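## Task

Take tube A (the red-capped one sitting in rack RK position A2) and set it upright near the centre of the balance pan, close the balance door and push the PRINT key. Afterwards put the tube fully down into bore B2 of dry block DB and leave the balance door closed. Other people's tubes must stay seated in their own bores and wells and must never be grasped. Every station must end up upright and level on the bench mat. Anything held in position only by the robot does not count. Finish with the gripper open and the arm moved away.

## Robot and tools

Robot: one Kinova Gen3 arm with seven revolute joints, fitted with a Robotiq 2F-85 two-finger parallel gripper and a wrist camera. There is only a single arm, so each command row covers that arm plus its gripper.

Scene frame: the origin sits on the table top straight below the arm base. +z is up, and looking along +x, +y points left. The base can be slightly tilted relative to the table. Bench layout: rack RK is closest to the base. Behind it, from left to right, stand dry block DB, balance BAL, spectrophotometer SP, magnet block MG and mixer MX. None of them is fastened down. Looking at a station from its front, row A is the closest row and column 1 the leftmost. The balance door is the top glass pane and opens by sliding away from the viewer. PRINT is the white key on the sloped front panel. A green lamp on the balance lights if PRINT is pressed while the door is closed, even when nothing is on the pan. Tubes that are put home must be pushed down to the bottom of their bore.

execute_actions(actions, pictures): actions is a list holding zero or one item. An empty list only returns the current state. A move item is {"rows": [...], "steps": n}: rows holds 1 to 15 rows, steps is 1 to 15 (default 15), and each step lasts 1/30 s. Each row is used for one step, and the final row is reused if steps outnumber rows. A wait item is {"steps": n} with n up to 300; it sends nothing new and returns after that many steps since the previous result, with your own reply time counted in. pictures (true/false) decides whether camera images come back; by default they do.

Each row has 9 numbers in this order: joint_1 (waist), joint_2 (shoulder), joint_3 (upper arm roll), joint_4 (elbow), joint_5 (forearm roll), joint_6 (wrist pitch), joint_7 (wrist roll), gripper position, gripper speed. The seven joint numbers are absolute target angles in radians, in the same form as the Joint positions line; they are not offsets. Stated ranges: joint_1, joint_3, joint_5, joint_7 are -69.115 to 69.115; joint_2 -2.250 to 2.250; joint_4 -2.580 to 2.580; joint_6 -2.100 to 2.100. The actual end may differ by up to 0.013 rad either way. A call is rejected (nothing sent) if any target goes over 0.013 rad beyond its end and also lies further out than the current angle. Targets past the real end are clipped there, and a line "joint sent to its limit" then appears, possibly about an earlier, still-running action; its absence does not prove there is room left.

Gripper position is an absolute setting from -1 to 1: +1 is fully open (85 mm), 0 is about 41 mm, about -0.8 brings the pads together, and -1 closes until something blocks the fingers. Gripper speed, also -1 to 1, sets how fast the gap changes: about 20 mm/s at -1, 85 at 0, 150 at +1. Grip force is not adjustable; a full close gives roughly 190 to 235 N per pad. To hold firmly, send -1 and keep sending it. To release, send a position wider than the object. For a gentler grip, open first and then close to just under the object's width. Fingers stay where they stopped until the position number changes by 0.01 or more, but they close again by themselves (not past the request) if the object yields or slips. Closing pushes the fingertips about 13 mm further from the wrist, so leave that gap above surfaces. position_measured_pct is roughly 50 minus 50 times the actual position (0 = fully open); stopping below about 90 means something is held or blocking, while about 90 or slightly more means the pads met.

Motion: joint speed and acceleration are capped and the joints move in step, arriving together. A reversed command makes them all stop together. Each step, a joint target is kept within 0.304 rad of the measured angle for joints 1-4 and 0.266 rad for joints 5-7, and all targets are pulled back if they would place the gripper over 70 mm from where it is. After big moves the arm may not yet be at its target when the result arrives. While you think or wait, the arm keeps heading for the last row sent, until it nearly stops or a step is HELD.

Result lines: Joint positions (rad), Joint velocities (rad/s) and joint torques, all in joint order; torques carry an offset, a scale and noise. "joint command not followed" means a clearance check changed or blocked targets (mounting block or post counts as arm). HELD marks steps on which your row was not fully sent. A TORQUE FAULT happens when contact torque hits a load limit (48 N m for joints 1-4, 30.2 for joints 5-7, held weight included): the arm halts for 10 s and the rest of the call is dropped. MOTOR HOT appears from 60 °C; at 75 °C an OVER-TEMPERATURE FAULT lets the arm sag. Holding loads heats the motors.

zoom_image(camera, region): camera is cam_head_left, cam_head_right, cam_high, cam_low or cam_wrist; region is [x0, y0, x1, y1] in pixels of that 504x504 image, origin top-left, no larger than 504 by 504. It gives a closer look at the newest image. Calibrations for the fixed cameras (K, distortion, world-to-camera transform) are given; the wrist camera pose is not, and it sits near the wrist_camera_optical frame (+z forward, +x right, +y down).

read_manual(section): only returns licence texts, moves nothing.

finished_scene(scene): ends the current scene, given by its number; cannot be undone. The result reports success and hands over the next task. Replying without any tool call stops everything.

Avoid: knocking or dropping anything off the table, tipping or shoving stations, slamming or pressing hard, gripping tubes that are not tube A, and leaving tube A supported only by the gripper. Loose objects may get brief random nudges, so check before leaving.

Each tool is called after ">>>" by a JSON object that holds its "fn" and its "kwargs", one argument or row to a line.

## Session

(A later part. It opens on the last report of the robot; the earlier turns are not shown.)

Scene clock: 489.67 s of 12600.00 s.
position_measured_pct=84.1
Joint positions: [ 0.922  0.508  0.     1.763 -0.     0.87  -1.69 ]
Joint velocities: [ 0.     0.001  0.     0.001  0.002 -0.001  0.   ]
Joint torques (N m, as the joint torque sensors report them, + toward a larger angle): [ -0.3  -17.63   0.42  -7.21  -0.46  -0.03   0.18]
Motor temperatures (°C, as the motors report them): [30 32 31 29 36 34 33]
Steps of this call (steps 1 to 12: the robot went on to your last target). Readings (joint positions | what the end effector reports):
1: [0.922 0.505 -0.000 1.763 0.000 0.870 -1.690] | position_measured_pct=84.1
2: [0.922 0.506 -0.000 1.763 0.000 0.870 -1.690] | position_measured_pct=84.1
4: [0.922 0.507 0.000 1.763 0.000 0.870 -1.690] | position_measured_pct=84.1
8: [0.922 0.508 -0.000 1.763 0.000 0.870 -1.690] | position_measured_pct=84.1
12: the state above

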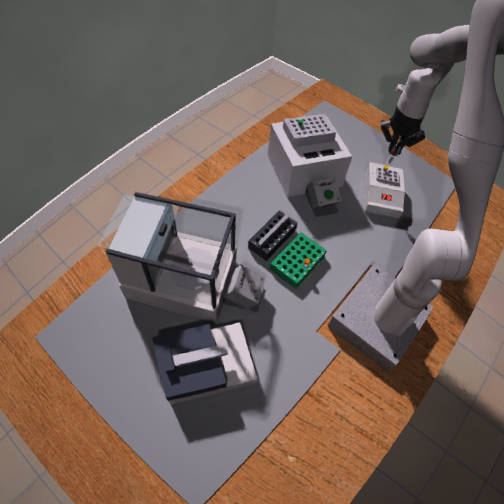

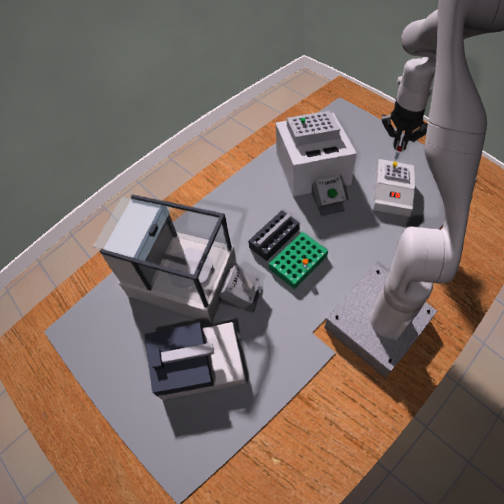

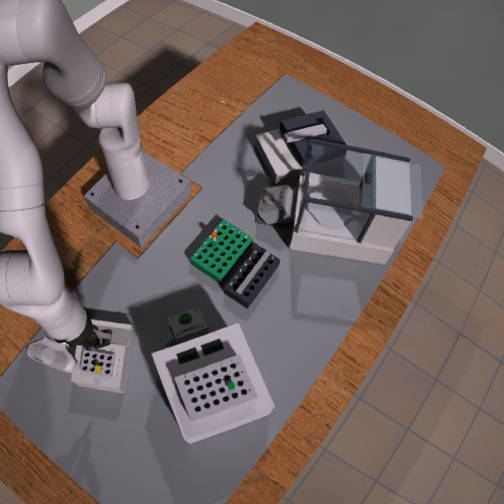

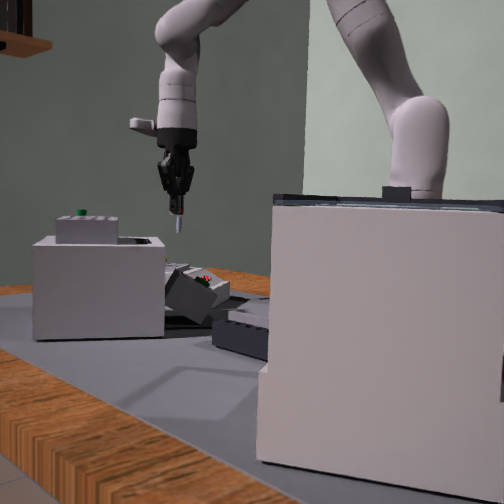

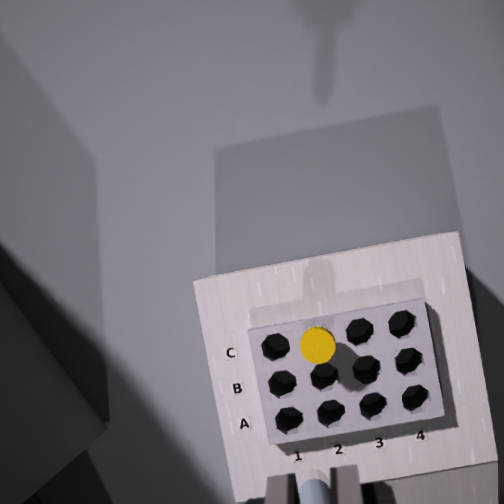

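>>> {"fn": "execute_actions", "kwargs": {
  "actions": [
    {"rows":[[0.943,0.6484,0,1.745,0,0.748,-1.59,-1,-0.5]]}
  ],
  "pictures": false
}}

>>> {"fn": "execute_actions", "kwargs": {
  "actions": [
    {"steps":12}
  ]
}}

>>> {"fn": "zoom_image", "kwargs": {
  "camera": "cam_high",
  "region": [60,320,140,400]
}}

>>> {"fn": "zoom_image", "kwargs": {
  "camera": "cam_head_left",
  "region": [350,140,420,210]
}}

Scene clock: 508.13 s of 12600.00 s.
position_measured_pct=84.1
Joint positions: [ 0.943  0.646 -0.     1.745 -0.     0.748 -1.59 ]
Joint velocities: [ 0.003  0.019  0.001  0.     0.    -0.001 -0.   ]
Joint torques (N m, as the joint torque sensors report them, + toward a larger angle): [ -0.2  -19.09   0.36  -6.35  -0.47   0.     0.19]
Motor temperatures (°C, as the motors report them): [30 33 31 29 36 34 33]
Steps of this call (steps 1 to 15: the robot went on to your last target; steps 16 to 539: nothing new was sent; steps 540 to 554: all 15 steps of this action). Readings (joint positions | what the end effector reports):
540: [0.922 0.509 -0.000 1.763 -0.000 0.869 -1.689] | position_measured_pct=84.1
541: [0.923 0.516 -0.000 1.762 -0.000 0.865 -1.686] | position_measured_pct=84.1
543: [0.928 0.546 -0.000 1.758 -0.000 0.842 -1.667] | position_measured_pct=84.1
547: [0.940 0.628 0.000 1.748 0.000 0.765 -1.604] | position_measured_pct=84.1
554: the state above

Scene clock: 508.53 s of 12600.00 s.
position_measured_pct=84.1
Joint positions: [ 0.943  0.648  0.     1.745  0.     0.748 -1.59 ]
Joint velocities: [0.    0.001 0.001 0.001 0.002 0.003 0.   ]
Joint torques (N m, as the joint torque sensors report them, + toward a larger angle): [ -0.26 -19.14   0.49  -6.48  -0.47   0.04   0.22]
Motor temperatures (°C, as the motors report them): [30 33 31 29 36 34 33]
Steps of this call (steps 1 to 12: the robot went on to your last target). Readings (joint positions | what the end effector reports):
1: [0.943 0.647 0.000 1.745 0.000 0.748 -1.590] | position_measured_pct=84.1
2: [0.943 0.647 0.000 1.745 0.000 0.748 -1.590] | position_measured_pct=84.1
4: [0.943 0.648 0.000 1.745 0.000 0.748 -1.590] | position_measured_pct=84.1
8: [0.943 0.648 0.000 1.745 0.000 0.748 -1.590] | position_measured_pct=84.1
12: the state above

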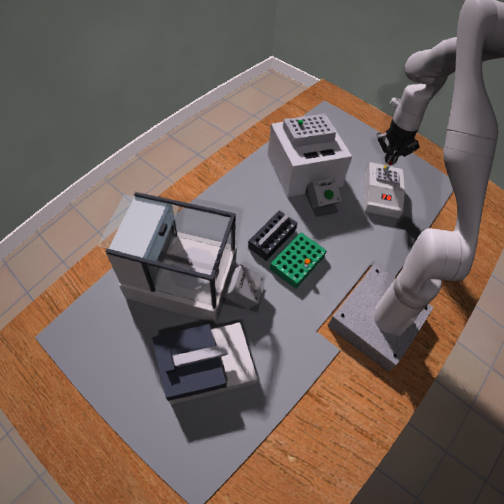

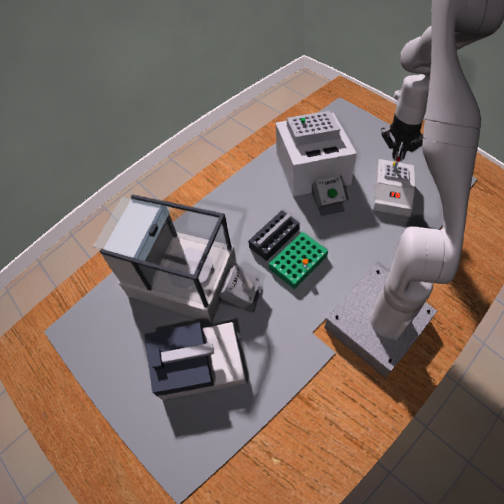

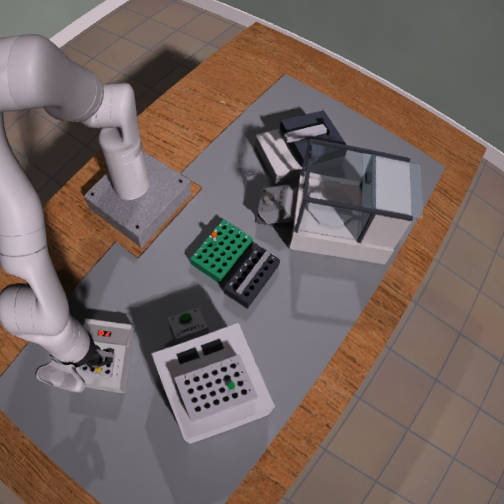

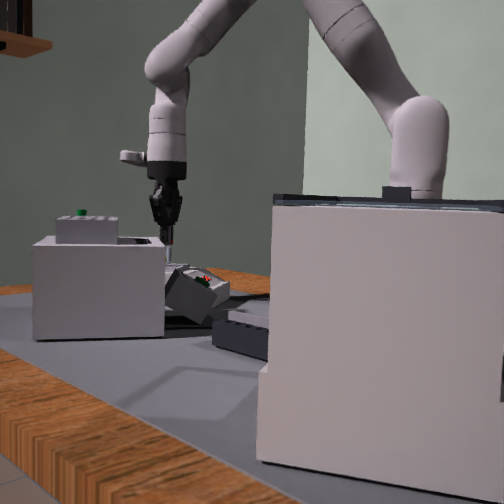

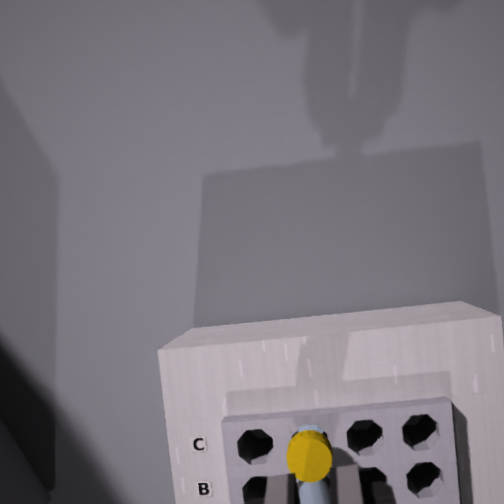

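Region (60, 320, 140, 400) of cam_high's 504x504 image, scaled by 6.300, with more detail than that image has.

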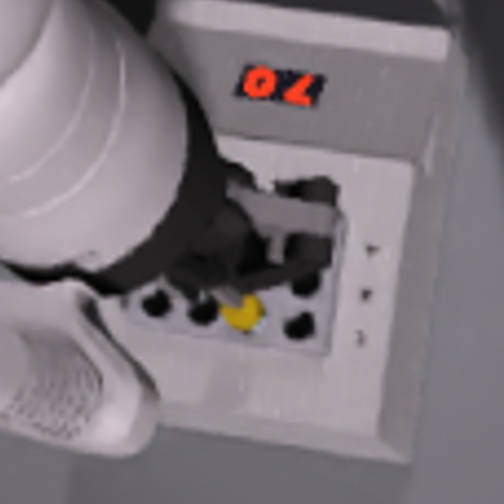

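Region (350, 140, 420, 210) of cam_head_left's 504x504 image, scaled by 7.200, with more detail than that image has.

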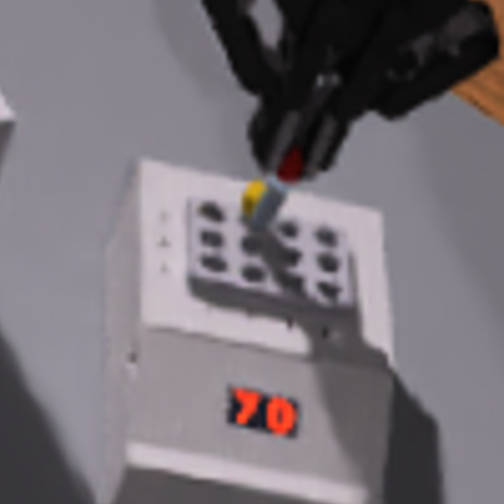

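>>> {"fn": "execute_actions", "kwargs": {
  "actions": [
    {"rows":[[0.944,0.6435,0,1.7557,0,0.742,-1.59,-1,-0.5],[0.944,0.6435,0,1.7557,0,0.742,-1.59,-1,-0.5],[0.944,0.6435,0,1.7557,0,0.742,-1.59,-1,-0.5],[0.944,0.65,0,1.7583,0,0.733,-1.59,-1,-0.5],[0.944,0.65,0,1.7583,0,0.733,-1.59,-1,-0.5],[0.944,0.657,0,1.761,0,0.7235,-1.59,-1,-0.5],[0.944,0.657,0,1.761,0,0.7235,-1.59,-1,-0.5],[0.944,0.6636,0,1.7637,0,0.714,-1.59,-1,-0.5]]}
  ]
}}

>>> {"fn": "execute_actions", "kwargs": {
  "actions": [
    {"rows":[[0.944,0.667,0,1.765,0,0.7095,-1.59,-1,-0.5],[0.944,0.667,0,1.765,0,0.7095,-1.59,-1,-0.5],[0.944,0.67,0,1.7663,0,0.705,-1.59,-1,-0.5],[0.944,0.67,0,1.7663,0,0.705,-1.59,-1,-0.5],[0.944,0.6737,0,1.7677,0,0.70,-1.59,-1,-0.5],[0.944,0.6737,0,1.7677,0,0.70,-1.59,-1,-0.5],[0.944,0.677,0,1.769,0,0.6955,-1.59,-1,-0.5]]}
  ]
}}

>>> {"fn": "zoom_image", "kwargs": {
  "camera": "cam_head_left",
  "region": [350,140,420,210]
}}

Scene clock: 525.67 s of 12600.00 s.
position_measured_pct=84.1
Joint positions: [ 0.944  0.663 -0.     1.764 -0.     0.714 -1.59 ]
Joint velocities: [-0.     0.003  0.     0.     0.    -0.001 -0.   ]
Joint torques (N m, as the joint torque sensors report them, + toward a larger angle): [ -0.13 -19.11   0.6   -6.34  -0.43  -0.04   0.21]
Motor temperatures (°C, as the motors report them): [30 33 31 29 36 34 33]
Steps of this call (steps 1 to 15: the robot went on to your last target; steps 16 to 499: nothing new was sent; steps 500 to 514: all 15 steps of this action). Readings (joint positions | what the end effector reports):
500: [0.943 0.648 -0.000 1.746 -0.000 0.747 -1.590] | position_measured_pct=84.1
501: [0.944 0.645 -0.000 1.750 -0.000 0.745 -1.590] | position_measured_pct=84.1
503: [0.944 0.645 0.000 1.755 0.000 0.742 -1.590] | position_measured_pct=84.1
507: [0.944 0.658 -0.000 1.761 -0.000 0.724 -1.590] | position_measured_pct=84.1
514: the state above

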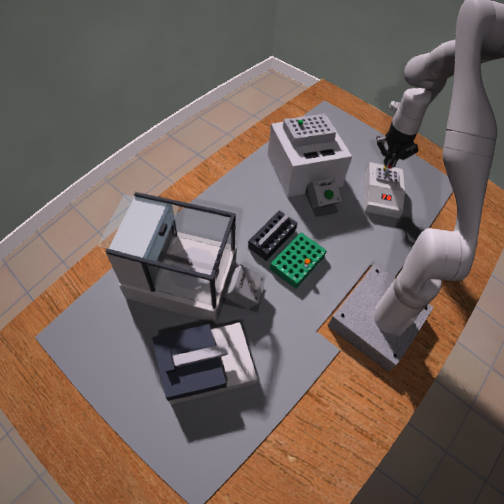

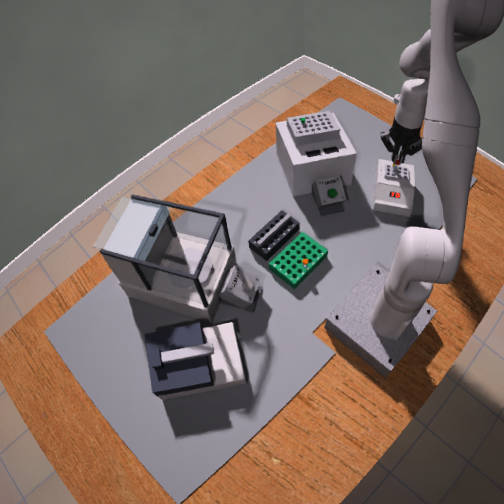

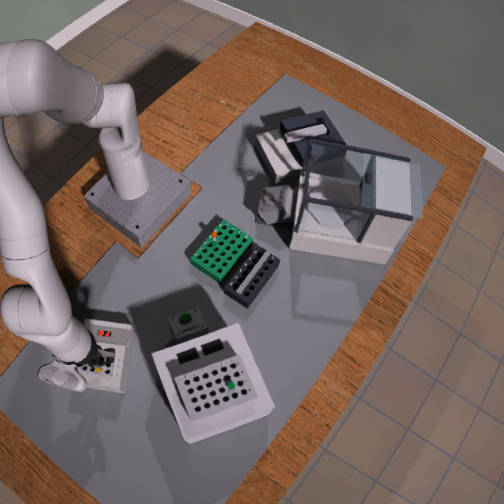

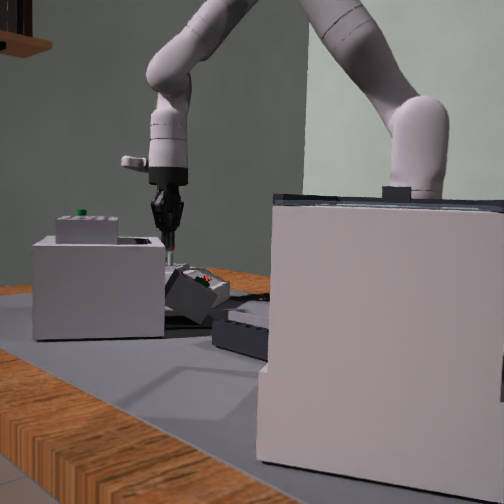

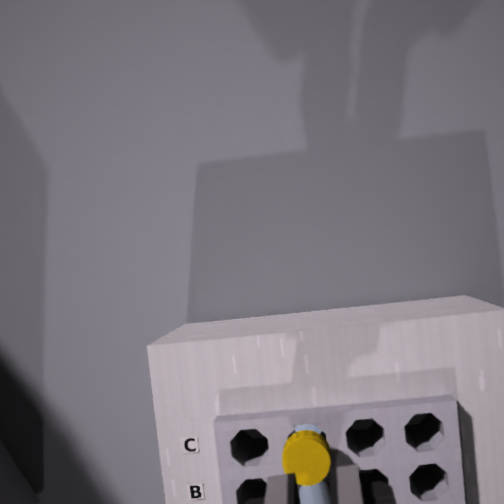

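Scene clock: 526.17 s of 12600.00 s.
position_measured_pct=84.1
Joint positions: [ 0.943  0.677 -0.001  1.769 -0.     0.696 -1.59 ]
Joint velocities: [-0.     0.002  0.     0.001  0.001 -0.001  0.001]
Joint torques (N m, as the joint torque sensors report them, + toward a larger angle): [  0.15 -19.3    0.95  -6.13  -0.26  -0.11   0.18]
Motor temperatures (°C, as the motors report them): [30 33 31 29 36 34 33]
Steps of this call (steps 1 to 15: all 15 steps of this action). Readings (joint positions | what the end effector reports):
1: [0.944 0.664 -0.000 1.764 -0.000 0.714 -1.590] | position_measured_pct=84.1
2: [0.944 0.666 -0.000 1.765 -0.000 0.711 -1.590] | position_measured_pct=84.1
4: [0.944 0.669 -0.000 1.766 -0.000 0.707 -1.590] | position_measured_pct=84.1
8: [0.944 0.676 -0.001 1.769 -0.000 0.697 -1.590] | position_measured_pct=84.1
15: the state above

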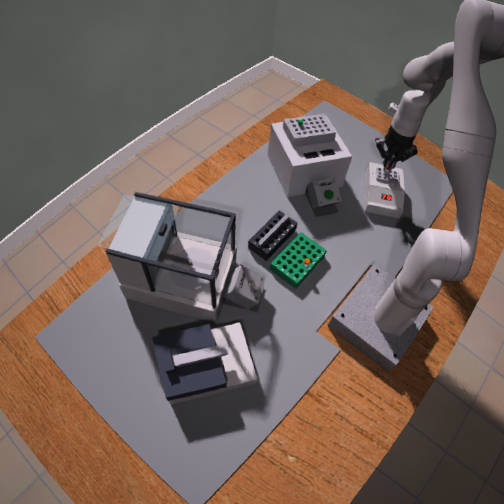

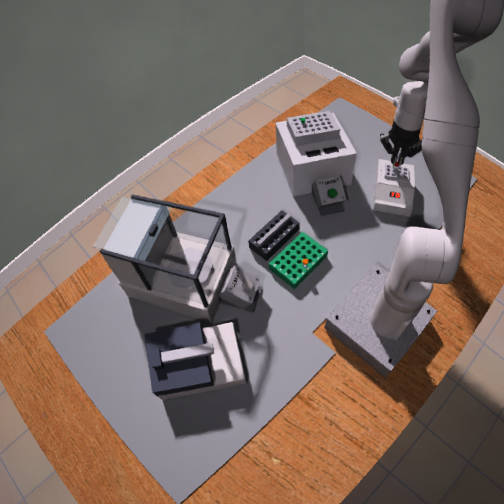

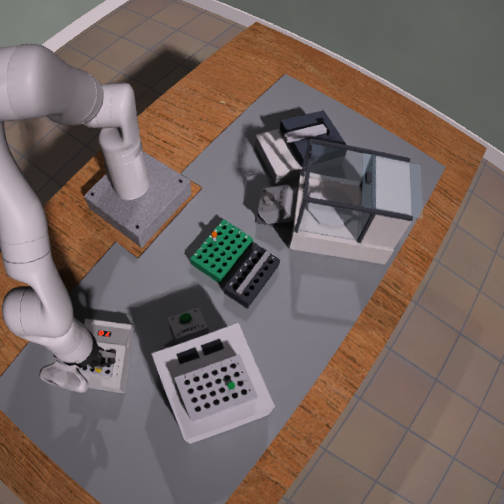

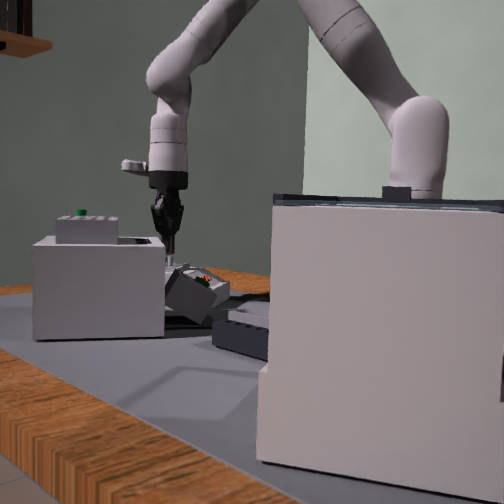

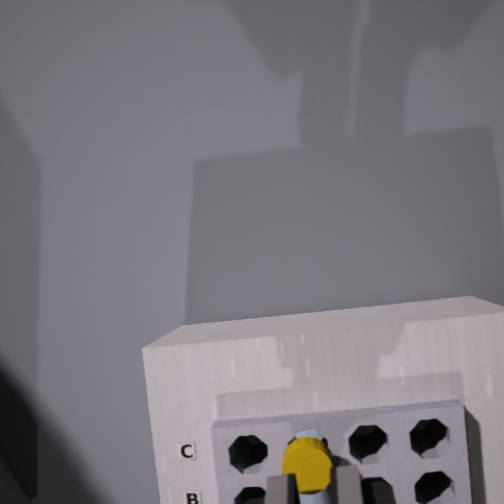

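Region (350, 140, 420, 210) of cam_head_left's 504x504 image, scaled by 7.200, with more detail than that image has.

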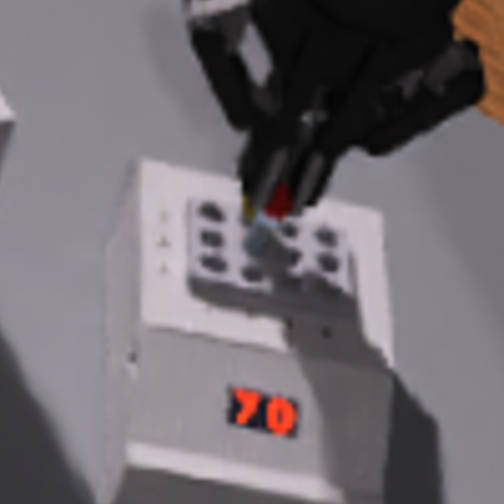

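>>> {"fn": "execute_actions", "kwargs": {
  "actions": [
    {"rows":[[0.9425,0.68,0,1.77,0,0.6915,-1.59,-1,-0.5],[0.9425,0.68,0,1.77,0,0.6915,-1.59,-1,-0.5],[0.9425,0.6837,0,1.7716,0,0.686,-1.59,-1,-0.5],[0.9425,0.6837,0,1.7716,0,0.686,-1.59,-1,-0.5],[0.9425,0.6874,0,1.773,0,0.681,-1.59,-1,-0.5],[0.9425,0.6874,0,1.773,0,0.681,-1.59,-1,-0.5],[0.9425,0.691,0,1.7743,0,0.676,-1.59,-1,-0.5],[0.9425,0.691,0,1.7743,0,0.676,-1.59,-1,-0.5],[0.9425,0.6947,0,1.7756,0,0.6713,-1.59,-1,-0.5]]}
  ],
  "pictures": false
}}

>>> {"fn": "execute_actions", "kwargs": {
  "actions": [
    {"rows":[[0.9425,0.698,0,1.7767,0,0.667,-1.59,-1,-0.5],[0.9425,0.698,0,1.7767,0,0.667,-1.59,-1,-0.5],[0.9425,0.7012,0,1.7778,0,0.6626,-1.59,-1,-0.5],[0.9425,0.7012,0,1.7778,0,0.6626,-1.59,-1,-0.5],[0.9425,0.7045,0,1.779,0,0.658,-1.59,-1,-0.5],[0.9425,0.7045,0,1.779,0,0.658,-1.59,-1,-0.5],[0.9425,0.7077,0,1.78,0,0.654,-1.59,-1,-0.5]]}
  ]
}}

Scene clock: 545.13 s of 12600.00 s.
position_measured_pct=84.1
Joint positions: [ 0.942  0.688 -0.001  1.775 -0.     0.675 -1.59 ]
Joint velocities: [-0.     0.     0.    -0.001 -0.002 -0.001 -0.   ]
Joint torques (N m, as the joint torque sensors report them, + toward a larger angle): [  0.05 -13.48   0.91  -5.77  -0.34  -1.48   0.16]
Motor temperatures (°C, as the motors report them): [30 33 31 29 36 34 33]
Steps of this call (steps 1 to 15: the robot went on to your last target; steps 16 to 554: nothing new was sent; steps 555 to 569: all 15 steps of this action). Readings (joint positions | what the end effector reports):
555: [0.943 0.678 -0.000 1.769 -0.000 0.695 -1.590] | position_measured_pct=84.1
556: [0.942 0.679 -0.000 1.770 -0.000 0.693 -1.590] | position_measured_pct=84.1
558: [0.942 0.683 -0.000 1.771 -0.000 0.688 -1.590] | position_measured_pct=84.1
562: [0.942 0.688 -0.000 1.773 -0.000 0.679 -1.590] | position_measured_pct=84.1
569: the state above

Scene clock: 545.63 s of 12600.00 s.
position_measured_pct=84.1
Joint positions: [ 0.942  0.689 -0.001  1.78  -0.001  0.664 -1.59 ]
Joint velocities: [ 0.     0.001  0.001 -0.001 -0.001 -0.001  0.   ]
Joint torques (N m, as the joint torque sensors report them, + toward a larger angle): [ 0.16 -3.5   0.95 -5.87 -0.15 -4.36  0.14]
Motor temperatures (°C, as the motors report them): [30 33 31 29 36 34 33]
Steps of this call (steps 1 to 15: all 15 steps of this action). Readings (joint positions | what the end effector reports):
1: [0.942 0.688 -0.000 1.775 -0.000 0.674 -1.590] | position_measured_pct=84.1
2: [0.942 0.689 -0.001 1.775 -0.001 0.673 -1.590] | position_measured_pct=84.1
4: [0.942 0.689 -0.001 1.776 -0.001 0.670 -1.590] | position_measured_pct=84.1
8: [0.942 0.689 -0.001 1.779 -0.001 0.665 -1.590] | position_measured_pct=84.1
15: the state above

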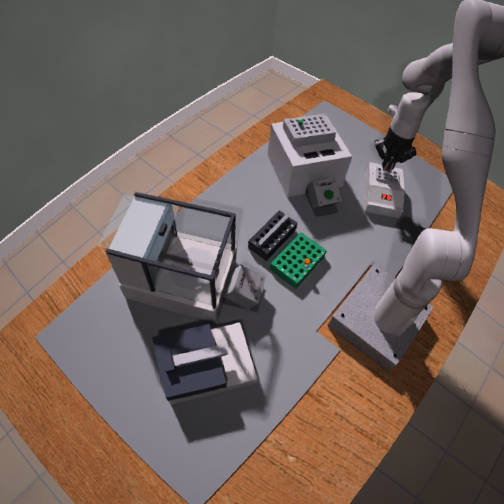

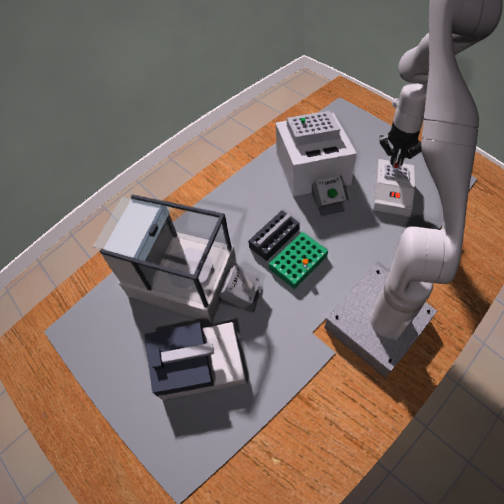

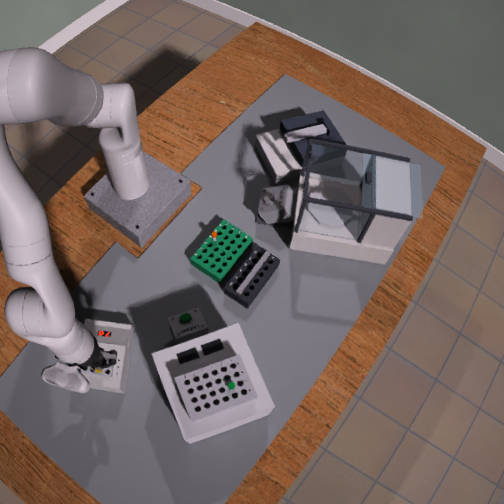

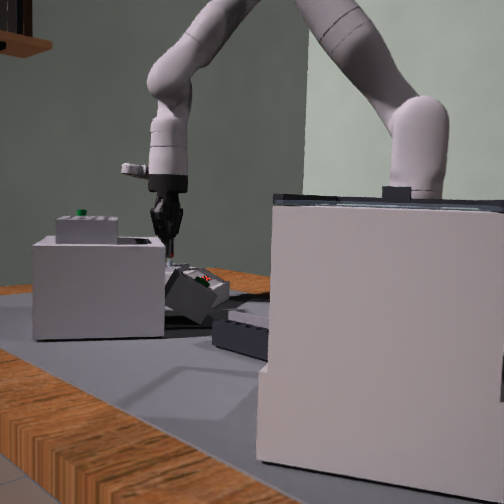

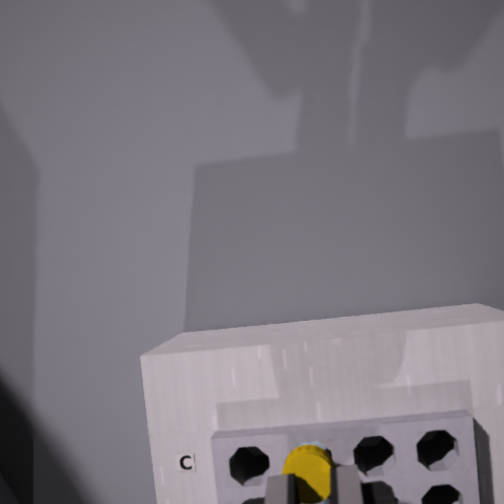

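>>> {"fn": "execute_actions", "kwargs": {
  "actions": [
    {"rows":[[0.9425,0.6855,0,1.7723,0,0.6835,-1.59,-1,-0.5]]}
  ],
  "pictures": false
}}

>>> {"fn": "execute_actions", "kwargs": {
  "actions": [
    {"rows":[[0.9425,0.6855,0,1.7723,0,0.6835,-1.59,-0.4,-0.5]]}
  ],
  "pictures": false
}}

>>> {"fn": "execute_actions", "kwargs": {
  "actions": [
    {"rows":[[0.9425,0.67,0,1.7663,0,0.705,-1.59,-0.4,-0.5],[0.9425,0.67,0,1.7663,0,0.705,-1.59,-0.4,-0.5],[0.9425,0.657,0,1.761,0,0.7235,-1.59,-0.4,-0.5],[0.9425,0.657,0,1.761,0,0.7235,-1.59,-0.4,-0.5],[0.9425,0.625,0,1.748,0,0.768,-1.59,-0.4,-0.5]]}
  ]
}}

>>> {"fn": "execute_actions", "kwargs": {
  "actions": [
    {"rows":[[0.9425,0.6304,0,1.7842,0,0.727,-1.59,-1,0]]}
  ],
  "pictures": false
}}

>>> {"fn": "execute_actions", "kwargs": {
  "actions": [
    {"rows":[[0.9425,0.636,0,1.7863,0,0.7193,-1.59,-1,0],[0.9425,0.636,0,1.7863,0,0.7193,-1.59,-1,0],[0.9425,0.6416,0,1.7885,0,0.7115,-1.59,-1,0],[0.9425,0.6416,0,1.7885,0,0.7115,-1.59,-1,0],[0.9425,0.6472,0,1.7906,0,0.7038,-1.59,-1,0],[0.9425,0.6472,0,1.7906,0,0.7038,-1.59,-1,0],[0.9425,0.6528,0,1.7927,0,0.696,-1.59,-1,0],[0.9425,0.6528,0,1.7927,0,0.696,-1.59,-1,0],[0.9425,0.6584,0,1.7948,0,0.6884,-1.59,-1,0],[0.9425,0.6584,0,1.7948,0,0.6884,-1.59,-1,0],[0.9425,0.664,0,1.797,0,0.6806,-1.59,-1,0]]}
  ]
}}

>>> {"fn": "zoom_image", "kwargs": {
  "camera": "cam_head_left",
  "region": [350,140,420,210]
}}

Scene clock: 565.50 s of 12600.00 s.
position_measured_pct=84.1
Joint positions: [ 0.942  0.685 -0.     1.772 -0.     0.684 -1.59 ]
Joint velocities: [-0.     0.002 -0.     0.001  0.     0.001  0.   ]
Joint torques (N m, as the joint torque sensors report them, + toward a larger angle): [  0.06 -19.09   0.89  -6.07  -0.38  -0.09   0.12]
Motor temperatures (°C, as the motors report them): [30 32 31 29 36 35 33]
Steps of this call (steps 1 to 15: the robot went on to your last target; steps 16 to 581: nothing new was sent; steps 582 to 596: all 15 steps of this action). Readings (joint positions | what the end effector reports):
582: [0.942 0.687 -0.001 1.780 -0.001 0.665 -1.590] | position_measured_pct=84.1
583: [0.942 0.683 -0.001 1.779 -0.000 0.670 -1.590] | position_measured_pct=84.1
585: [0.942 0.678 -0.000 1.775 -0.000 0.684 -1.590] | position_measured_pct=84.1
589: [0.942 0.684 -0.000 1.773 -0.000 0.684 -1.590] | position_measured_pct=84.1
596: the state above

Scene clock: 566.00 s of 12600.00 s.
position_measured_pct=69.8
Joint positions: [ 0.942  0.686  0.     1.772  0.     0.683 -1.59 ]
Joint velocities: [ 0.     0.001 -0.    -0.002 -0.001 -0.002 -0.   ]
Joint torques (N m, as the joint torque sensors report them, + toward a larger angle): [ -0.27 -19.26   0.5   -5.94  -0.48  -0.02   0.18]
Motor temperatures (°C, as the motors report them): [30 32 31 29 36 35 33]
Steps of this call (steps 1 to 15: all 15 steps of this action). Readings (joint positions | what the end effector reports):
1: [0.942 0.685 -0.000 1.772 -0.000 0.684 -1.590] | position_measured_pct=84.1
2: [0.942 0.685 -0.000 1.772 -0.000 0.684 -1.590] | position_measured_pct=84.1
4: [0.942 0.686 -0.000 1.772 -0.000 0.684 -1.590] | position_measured_pct=81.0
8: [0.942 0.686 -0.000 1.772 -0.000 0.684 -1.590] | position_measured_pct=74.2
15: the state above

Scene clock: 566.50 s of 12600.00 s.
position_measured_pct=69.8
Joint positions: [ 0.943  0.626 -0.     1.748 -0.     0.768 -1.59 ]
Joint velocities: [-0.    -0.007 -0.    -0.     0.001 -0.001  0.   ]
Joint torques (N m, as the joint torque sensors report them, + toward a larger angle): [ -0.27 -18.94   0.42  -6.54  -0.54  -0.03   0.2 ]
Motor temperatures (°C, as the motors report them): [30 32 31 29 36 35 33]
Steps of this call (steps 1 to 15: all 15 steps of this action). Readings (joint positions | what the end effector reports):
1: [0.942 0.684 -0.000 1.772 0.000 0.684 -1.590] | position_measured_pct=69.8
2: [0.942 0.678 -0.000 1.771 0.000 0.691 -1.590] | position_measured_pct=69.8
4: [0.942 0.664 -0.000 1.765 -0.000 0.711 -1.590] | position_measured_pct=69.8
8: [0.942 0.629 0.000 1.750 -0.000 0.761 -1.590] | position_measured_pct=69.8
15: the state above

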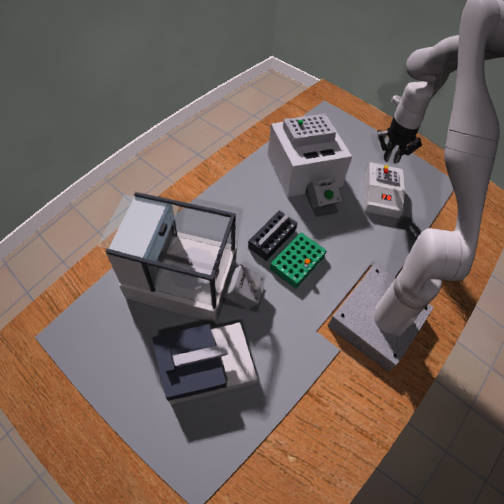

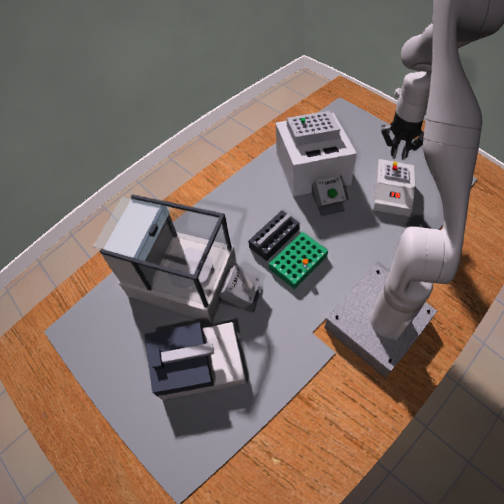

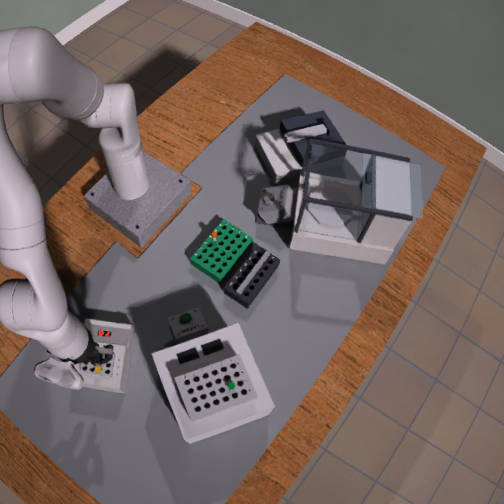

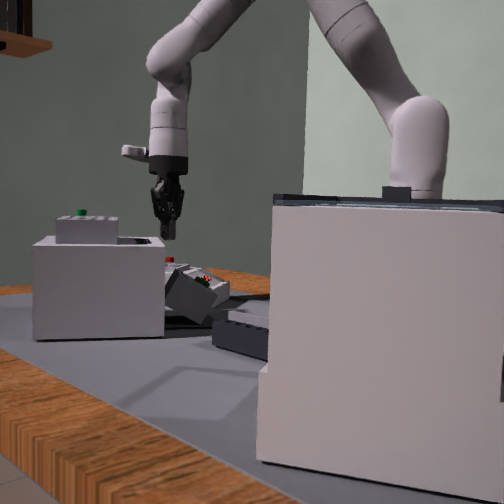

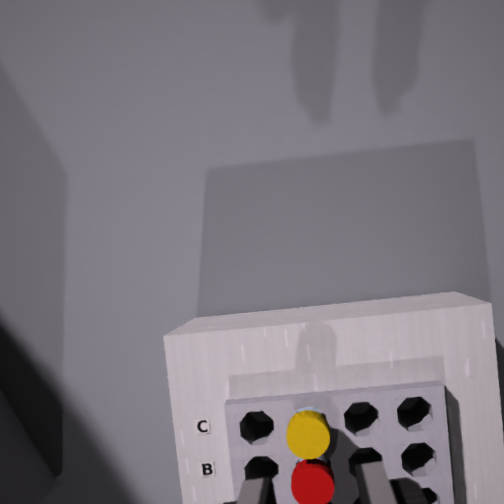

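Scene clock: 567.00 s of 12600.00 s.
position_measured_pct=91.7
Joint positions: [ 0.943  0.63  -0.     1.784  0.     0.727 -1.59 ]
Joint velocities: [-0.    -0.001 -0.     0.001  0.001  0.001  0.   ]
Joint torques (N m, as the joint torque sensors report them, + toward a larger angle): [ -0.24 -18.71   0.49  -6.24  -0.45  -0.04   0.24]
Motor temperatures (°C, as the motors report them): [30 32 31 29 36 35 33]
Steps of this call (steps 1 to 15: all 15 steps of this action). Readings (joint positions | what the end effector reports):
1: [0.942 0.626 0.000 1.749 0.000 0.767 -1.590] | position_measured_pct=69.8
2: [0.942 0.626 0.000 1.753 -0.000 0.762 -1.590] | position_measured_pct=70.2
4: [0.942 0.629 -0.000 1.774 -0.000 0.739 -1.590] | position_measured_pct=74.2
8: [0.943 0.630 0.000 1.784 0.000 0.727 -1.590] | position_measured_pct=85.7
15: the state above

Scene clock: 567.50 s of 12600.00 s.
position_measured_pct=91.7
Joint positions: [ 0.942  0.663 -0.     1.797 -0.     0.681 -1.59 ]
Joint velocities: [ 0.     0.006  0.     0.    -0.    -0.005  0.   ]
Joint torques (N m, as the joint torque sensors report them, + toward a larger angle): [ -0.15 -19.     0.56  -5.93  -0.51   0.02   0.23]
Motor temperatures (°C, as the motors report them): [30 32 31 29 36 35 33]
Steps of this call (steps 1 to 15: all 15 steps of this action). Readings (joint positions | what the end effector reports):
1: [0.943 0.632 0.000 1.784 -0.000 0.726 -1.590] | position_measured_pct=91.7
2: [0.943 0.635 0.000 1.785 0.000 0.722 -1.590] | position_measured_pct=91.7
4: [0.943 0.640 0.000 1.787 0.000 0.715 -1.590] | position_measured_pct=91.7
8: [0.943 0.651 0.000 1.792 0.000 0.699 -1.590] | position_measured_pct=91.7
15: the state above

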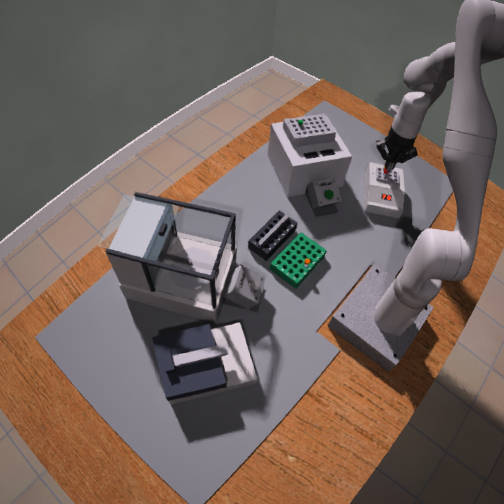

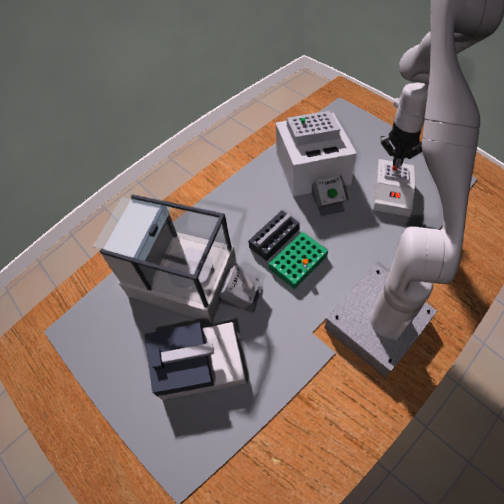

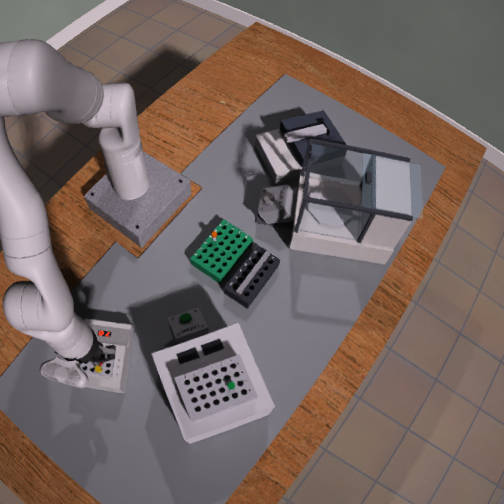

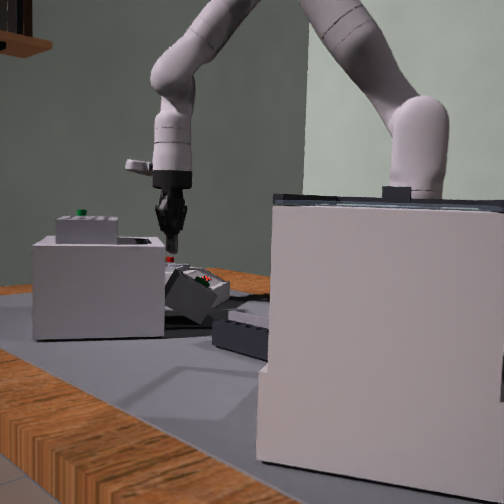

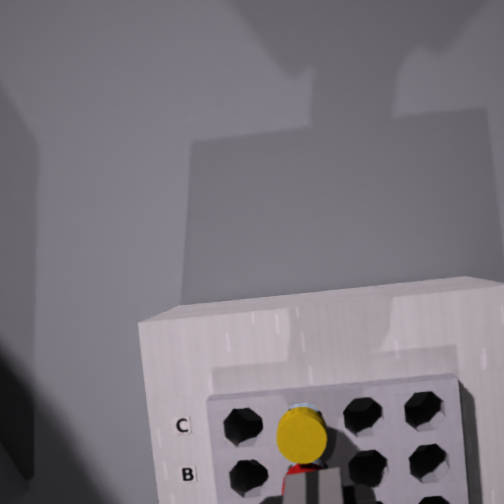

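Region (350, 140, 420, 210) of cam_head_left's 504x504 image, scaled by 7.200, with more detail than that image has.

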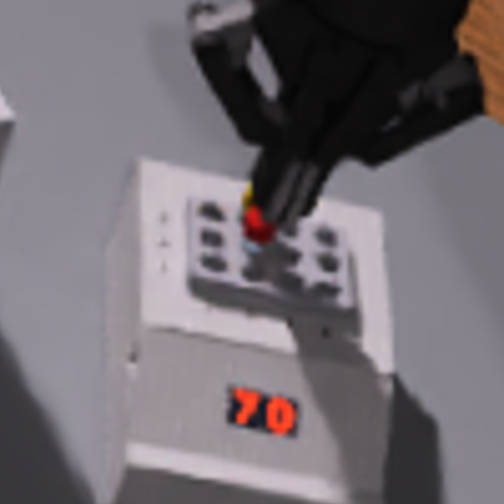

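It slid down; press to confirm (to 0.034).

>>> {"fn": "execute_actions", "kwargs": {
  "actions": [
    {"rows":[[0.9425,0.6677,0,1.7984,0,0.6755,-1.59,-1,0],[0.9425,0.6677,0,1.7984,0,0.6755,-1.59,-1,0],[0.9425,0.6714,0,1.7998,0,0.6704,-1.59,-1,0],[0.9425,0.6714,0,1.7998,0,0.6704,-1.59,-1,0],[0.9425,0.6752,0,1.801,0,0.6654,-1.59,-1,0]]}
  ],
  "pictures": false
}}

>>> {"fn": "execute_actions", "kwargs": {
  "actions": [
    {"rows":[[0.9425,0.679,0,1.8024,0,0.6602,-1.59,-1,0]]}
  ],
  "pictures": false
}}

Scene clock: 575.73 s of 12600.00 s.
position_measured_pct=91.7
Joint positions: [ 0.942  0.675  0.     1.801  0.     0.665 -1.59 ]
Joint velocities: [ 0.     0.001 -0.     0.    -0.001 -0.    -0.   ]
Joint torques (N m, as the joint torque sensors report them, + toward a larger angle): [ -0.25 -19.08   0.55  -5.9   -0.51  -0.02   0.16]
Motor temperatures (°C, as the motors report them): [30 32 31 29 36 35 33]
Steps of this call (steps 1 to 15: the robot went on to your last target; steps 16 to 232: nothing new was sent; steps 233 to 247: all 15 steps of this action). Readings (joint positions | what the end effector reports):
233: [0.943 0.665 0.000 1.797 -0.000 0.680 -1.590] | position_measured_pct=91.7
234: [0.943 0.667 0.000 1.798 0.000 0.677 -1.590] | position_measured_pct=91.7
236: [0.943 0.670 0.000 1.799 0.000 0.672 -1.590] | position_measured_pct=91.7
240: [0.942 0.675 -0.000 1.801 -0.000 0.666 -1.590] | position_measured_pct=91.7
247: the state above

Scene clock: 576.23 s of 12600.00 s.
position_measured_pct=91.7
Joint positions: [ 0.943  0.676  0.     1.802  0.     0.661 -1.59 ]
Joint velocities: [ 0.     0.     0.    -0.001  0.     0.001  0.   ]
Joint torques (N m, as the joint torque sensors report them, + toward a larger angle): [ -0.33 -16.68   0.26  -5.11  -0.6   -0.29   0.2 ]
Motor temperatures (°C, as the motors report them): [30 32 31 29 36 35 33]
Steps of this call (steps 1 to 15: all 15 steps of this action). Readings (joint positions | what the end effector reports):
1: [0.943 0.676 0.000 1.801 -0.000 0.665 -1.590] | position_measured_pct=91.7
2: [0.943 0.677 0.000 1.801 0.000 0.662 -1.590] | position_measured_pct=91.7
4: [0.943 0.676 0.000 1.801 0.000 0.661 -1.590] | position_measured_pct=91.7
8: [0.943 0.676 0.000 1.802 0.000 0.661 -1.590] | position_measured_pct=91.7
15: the state above


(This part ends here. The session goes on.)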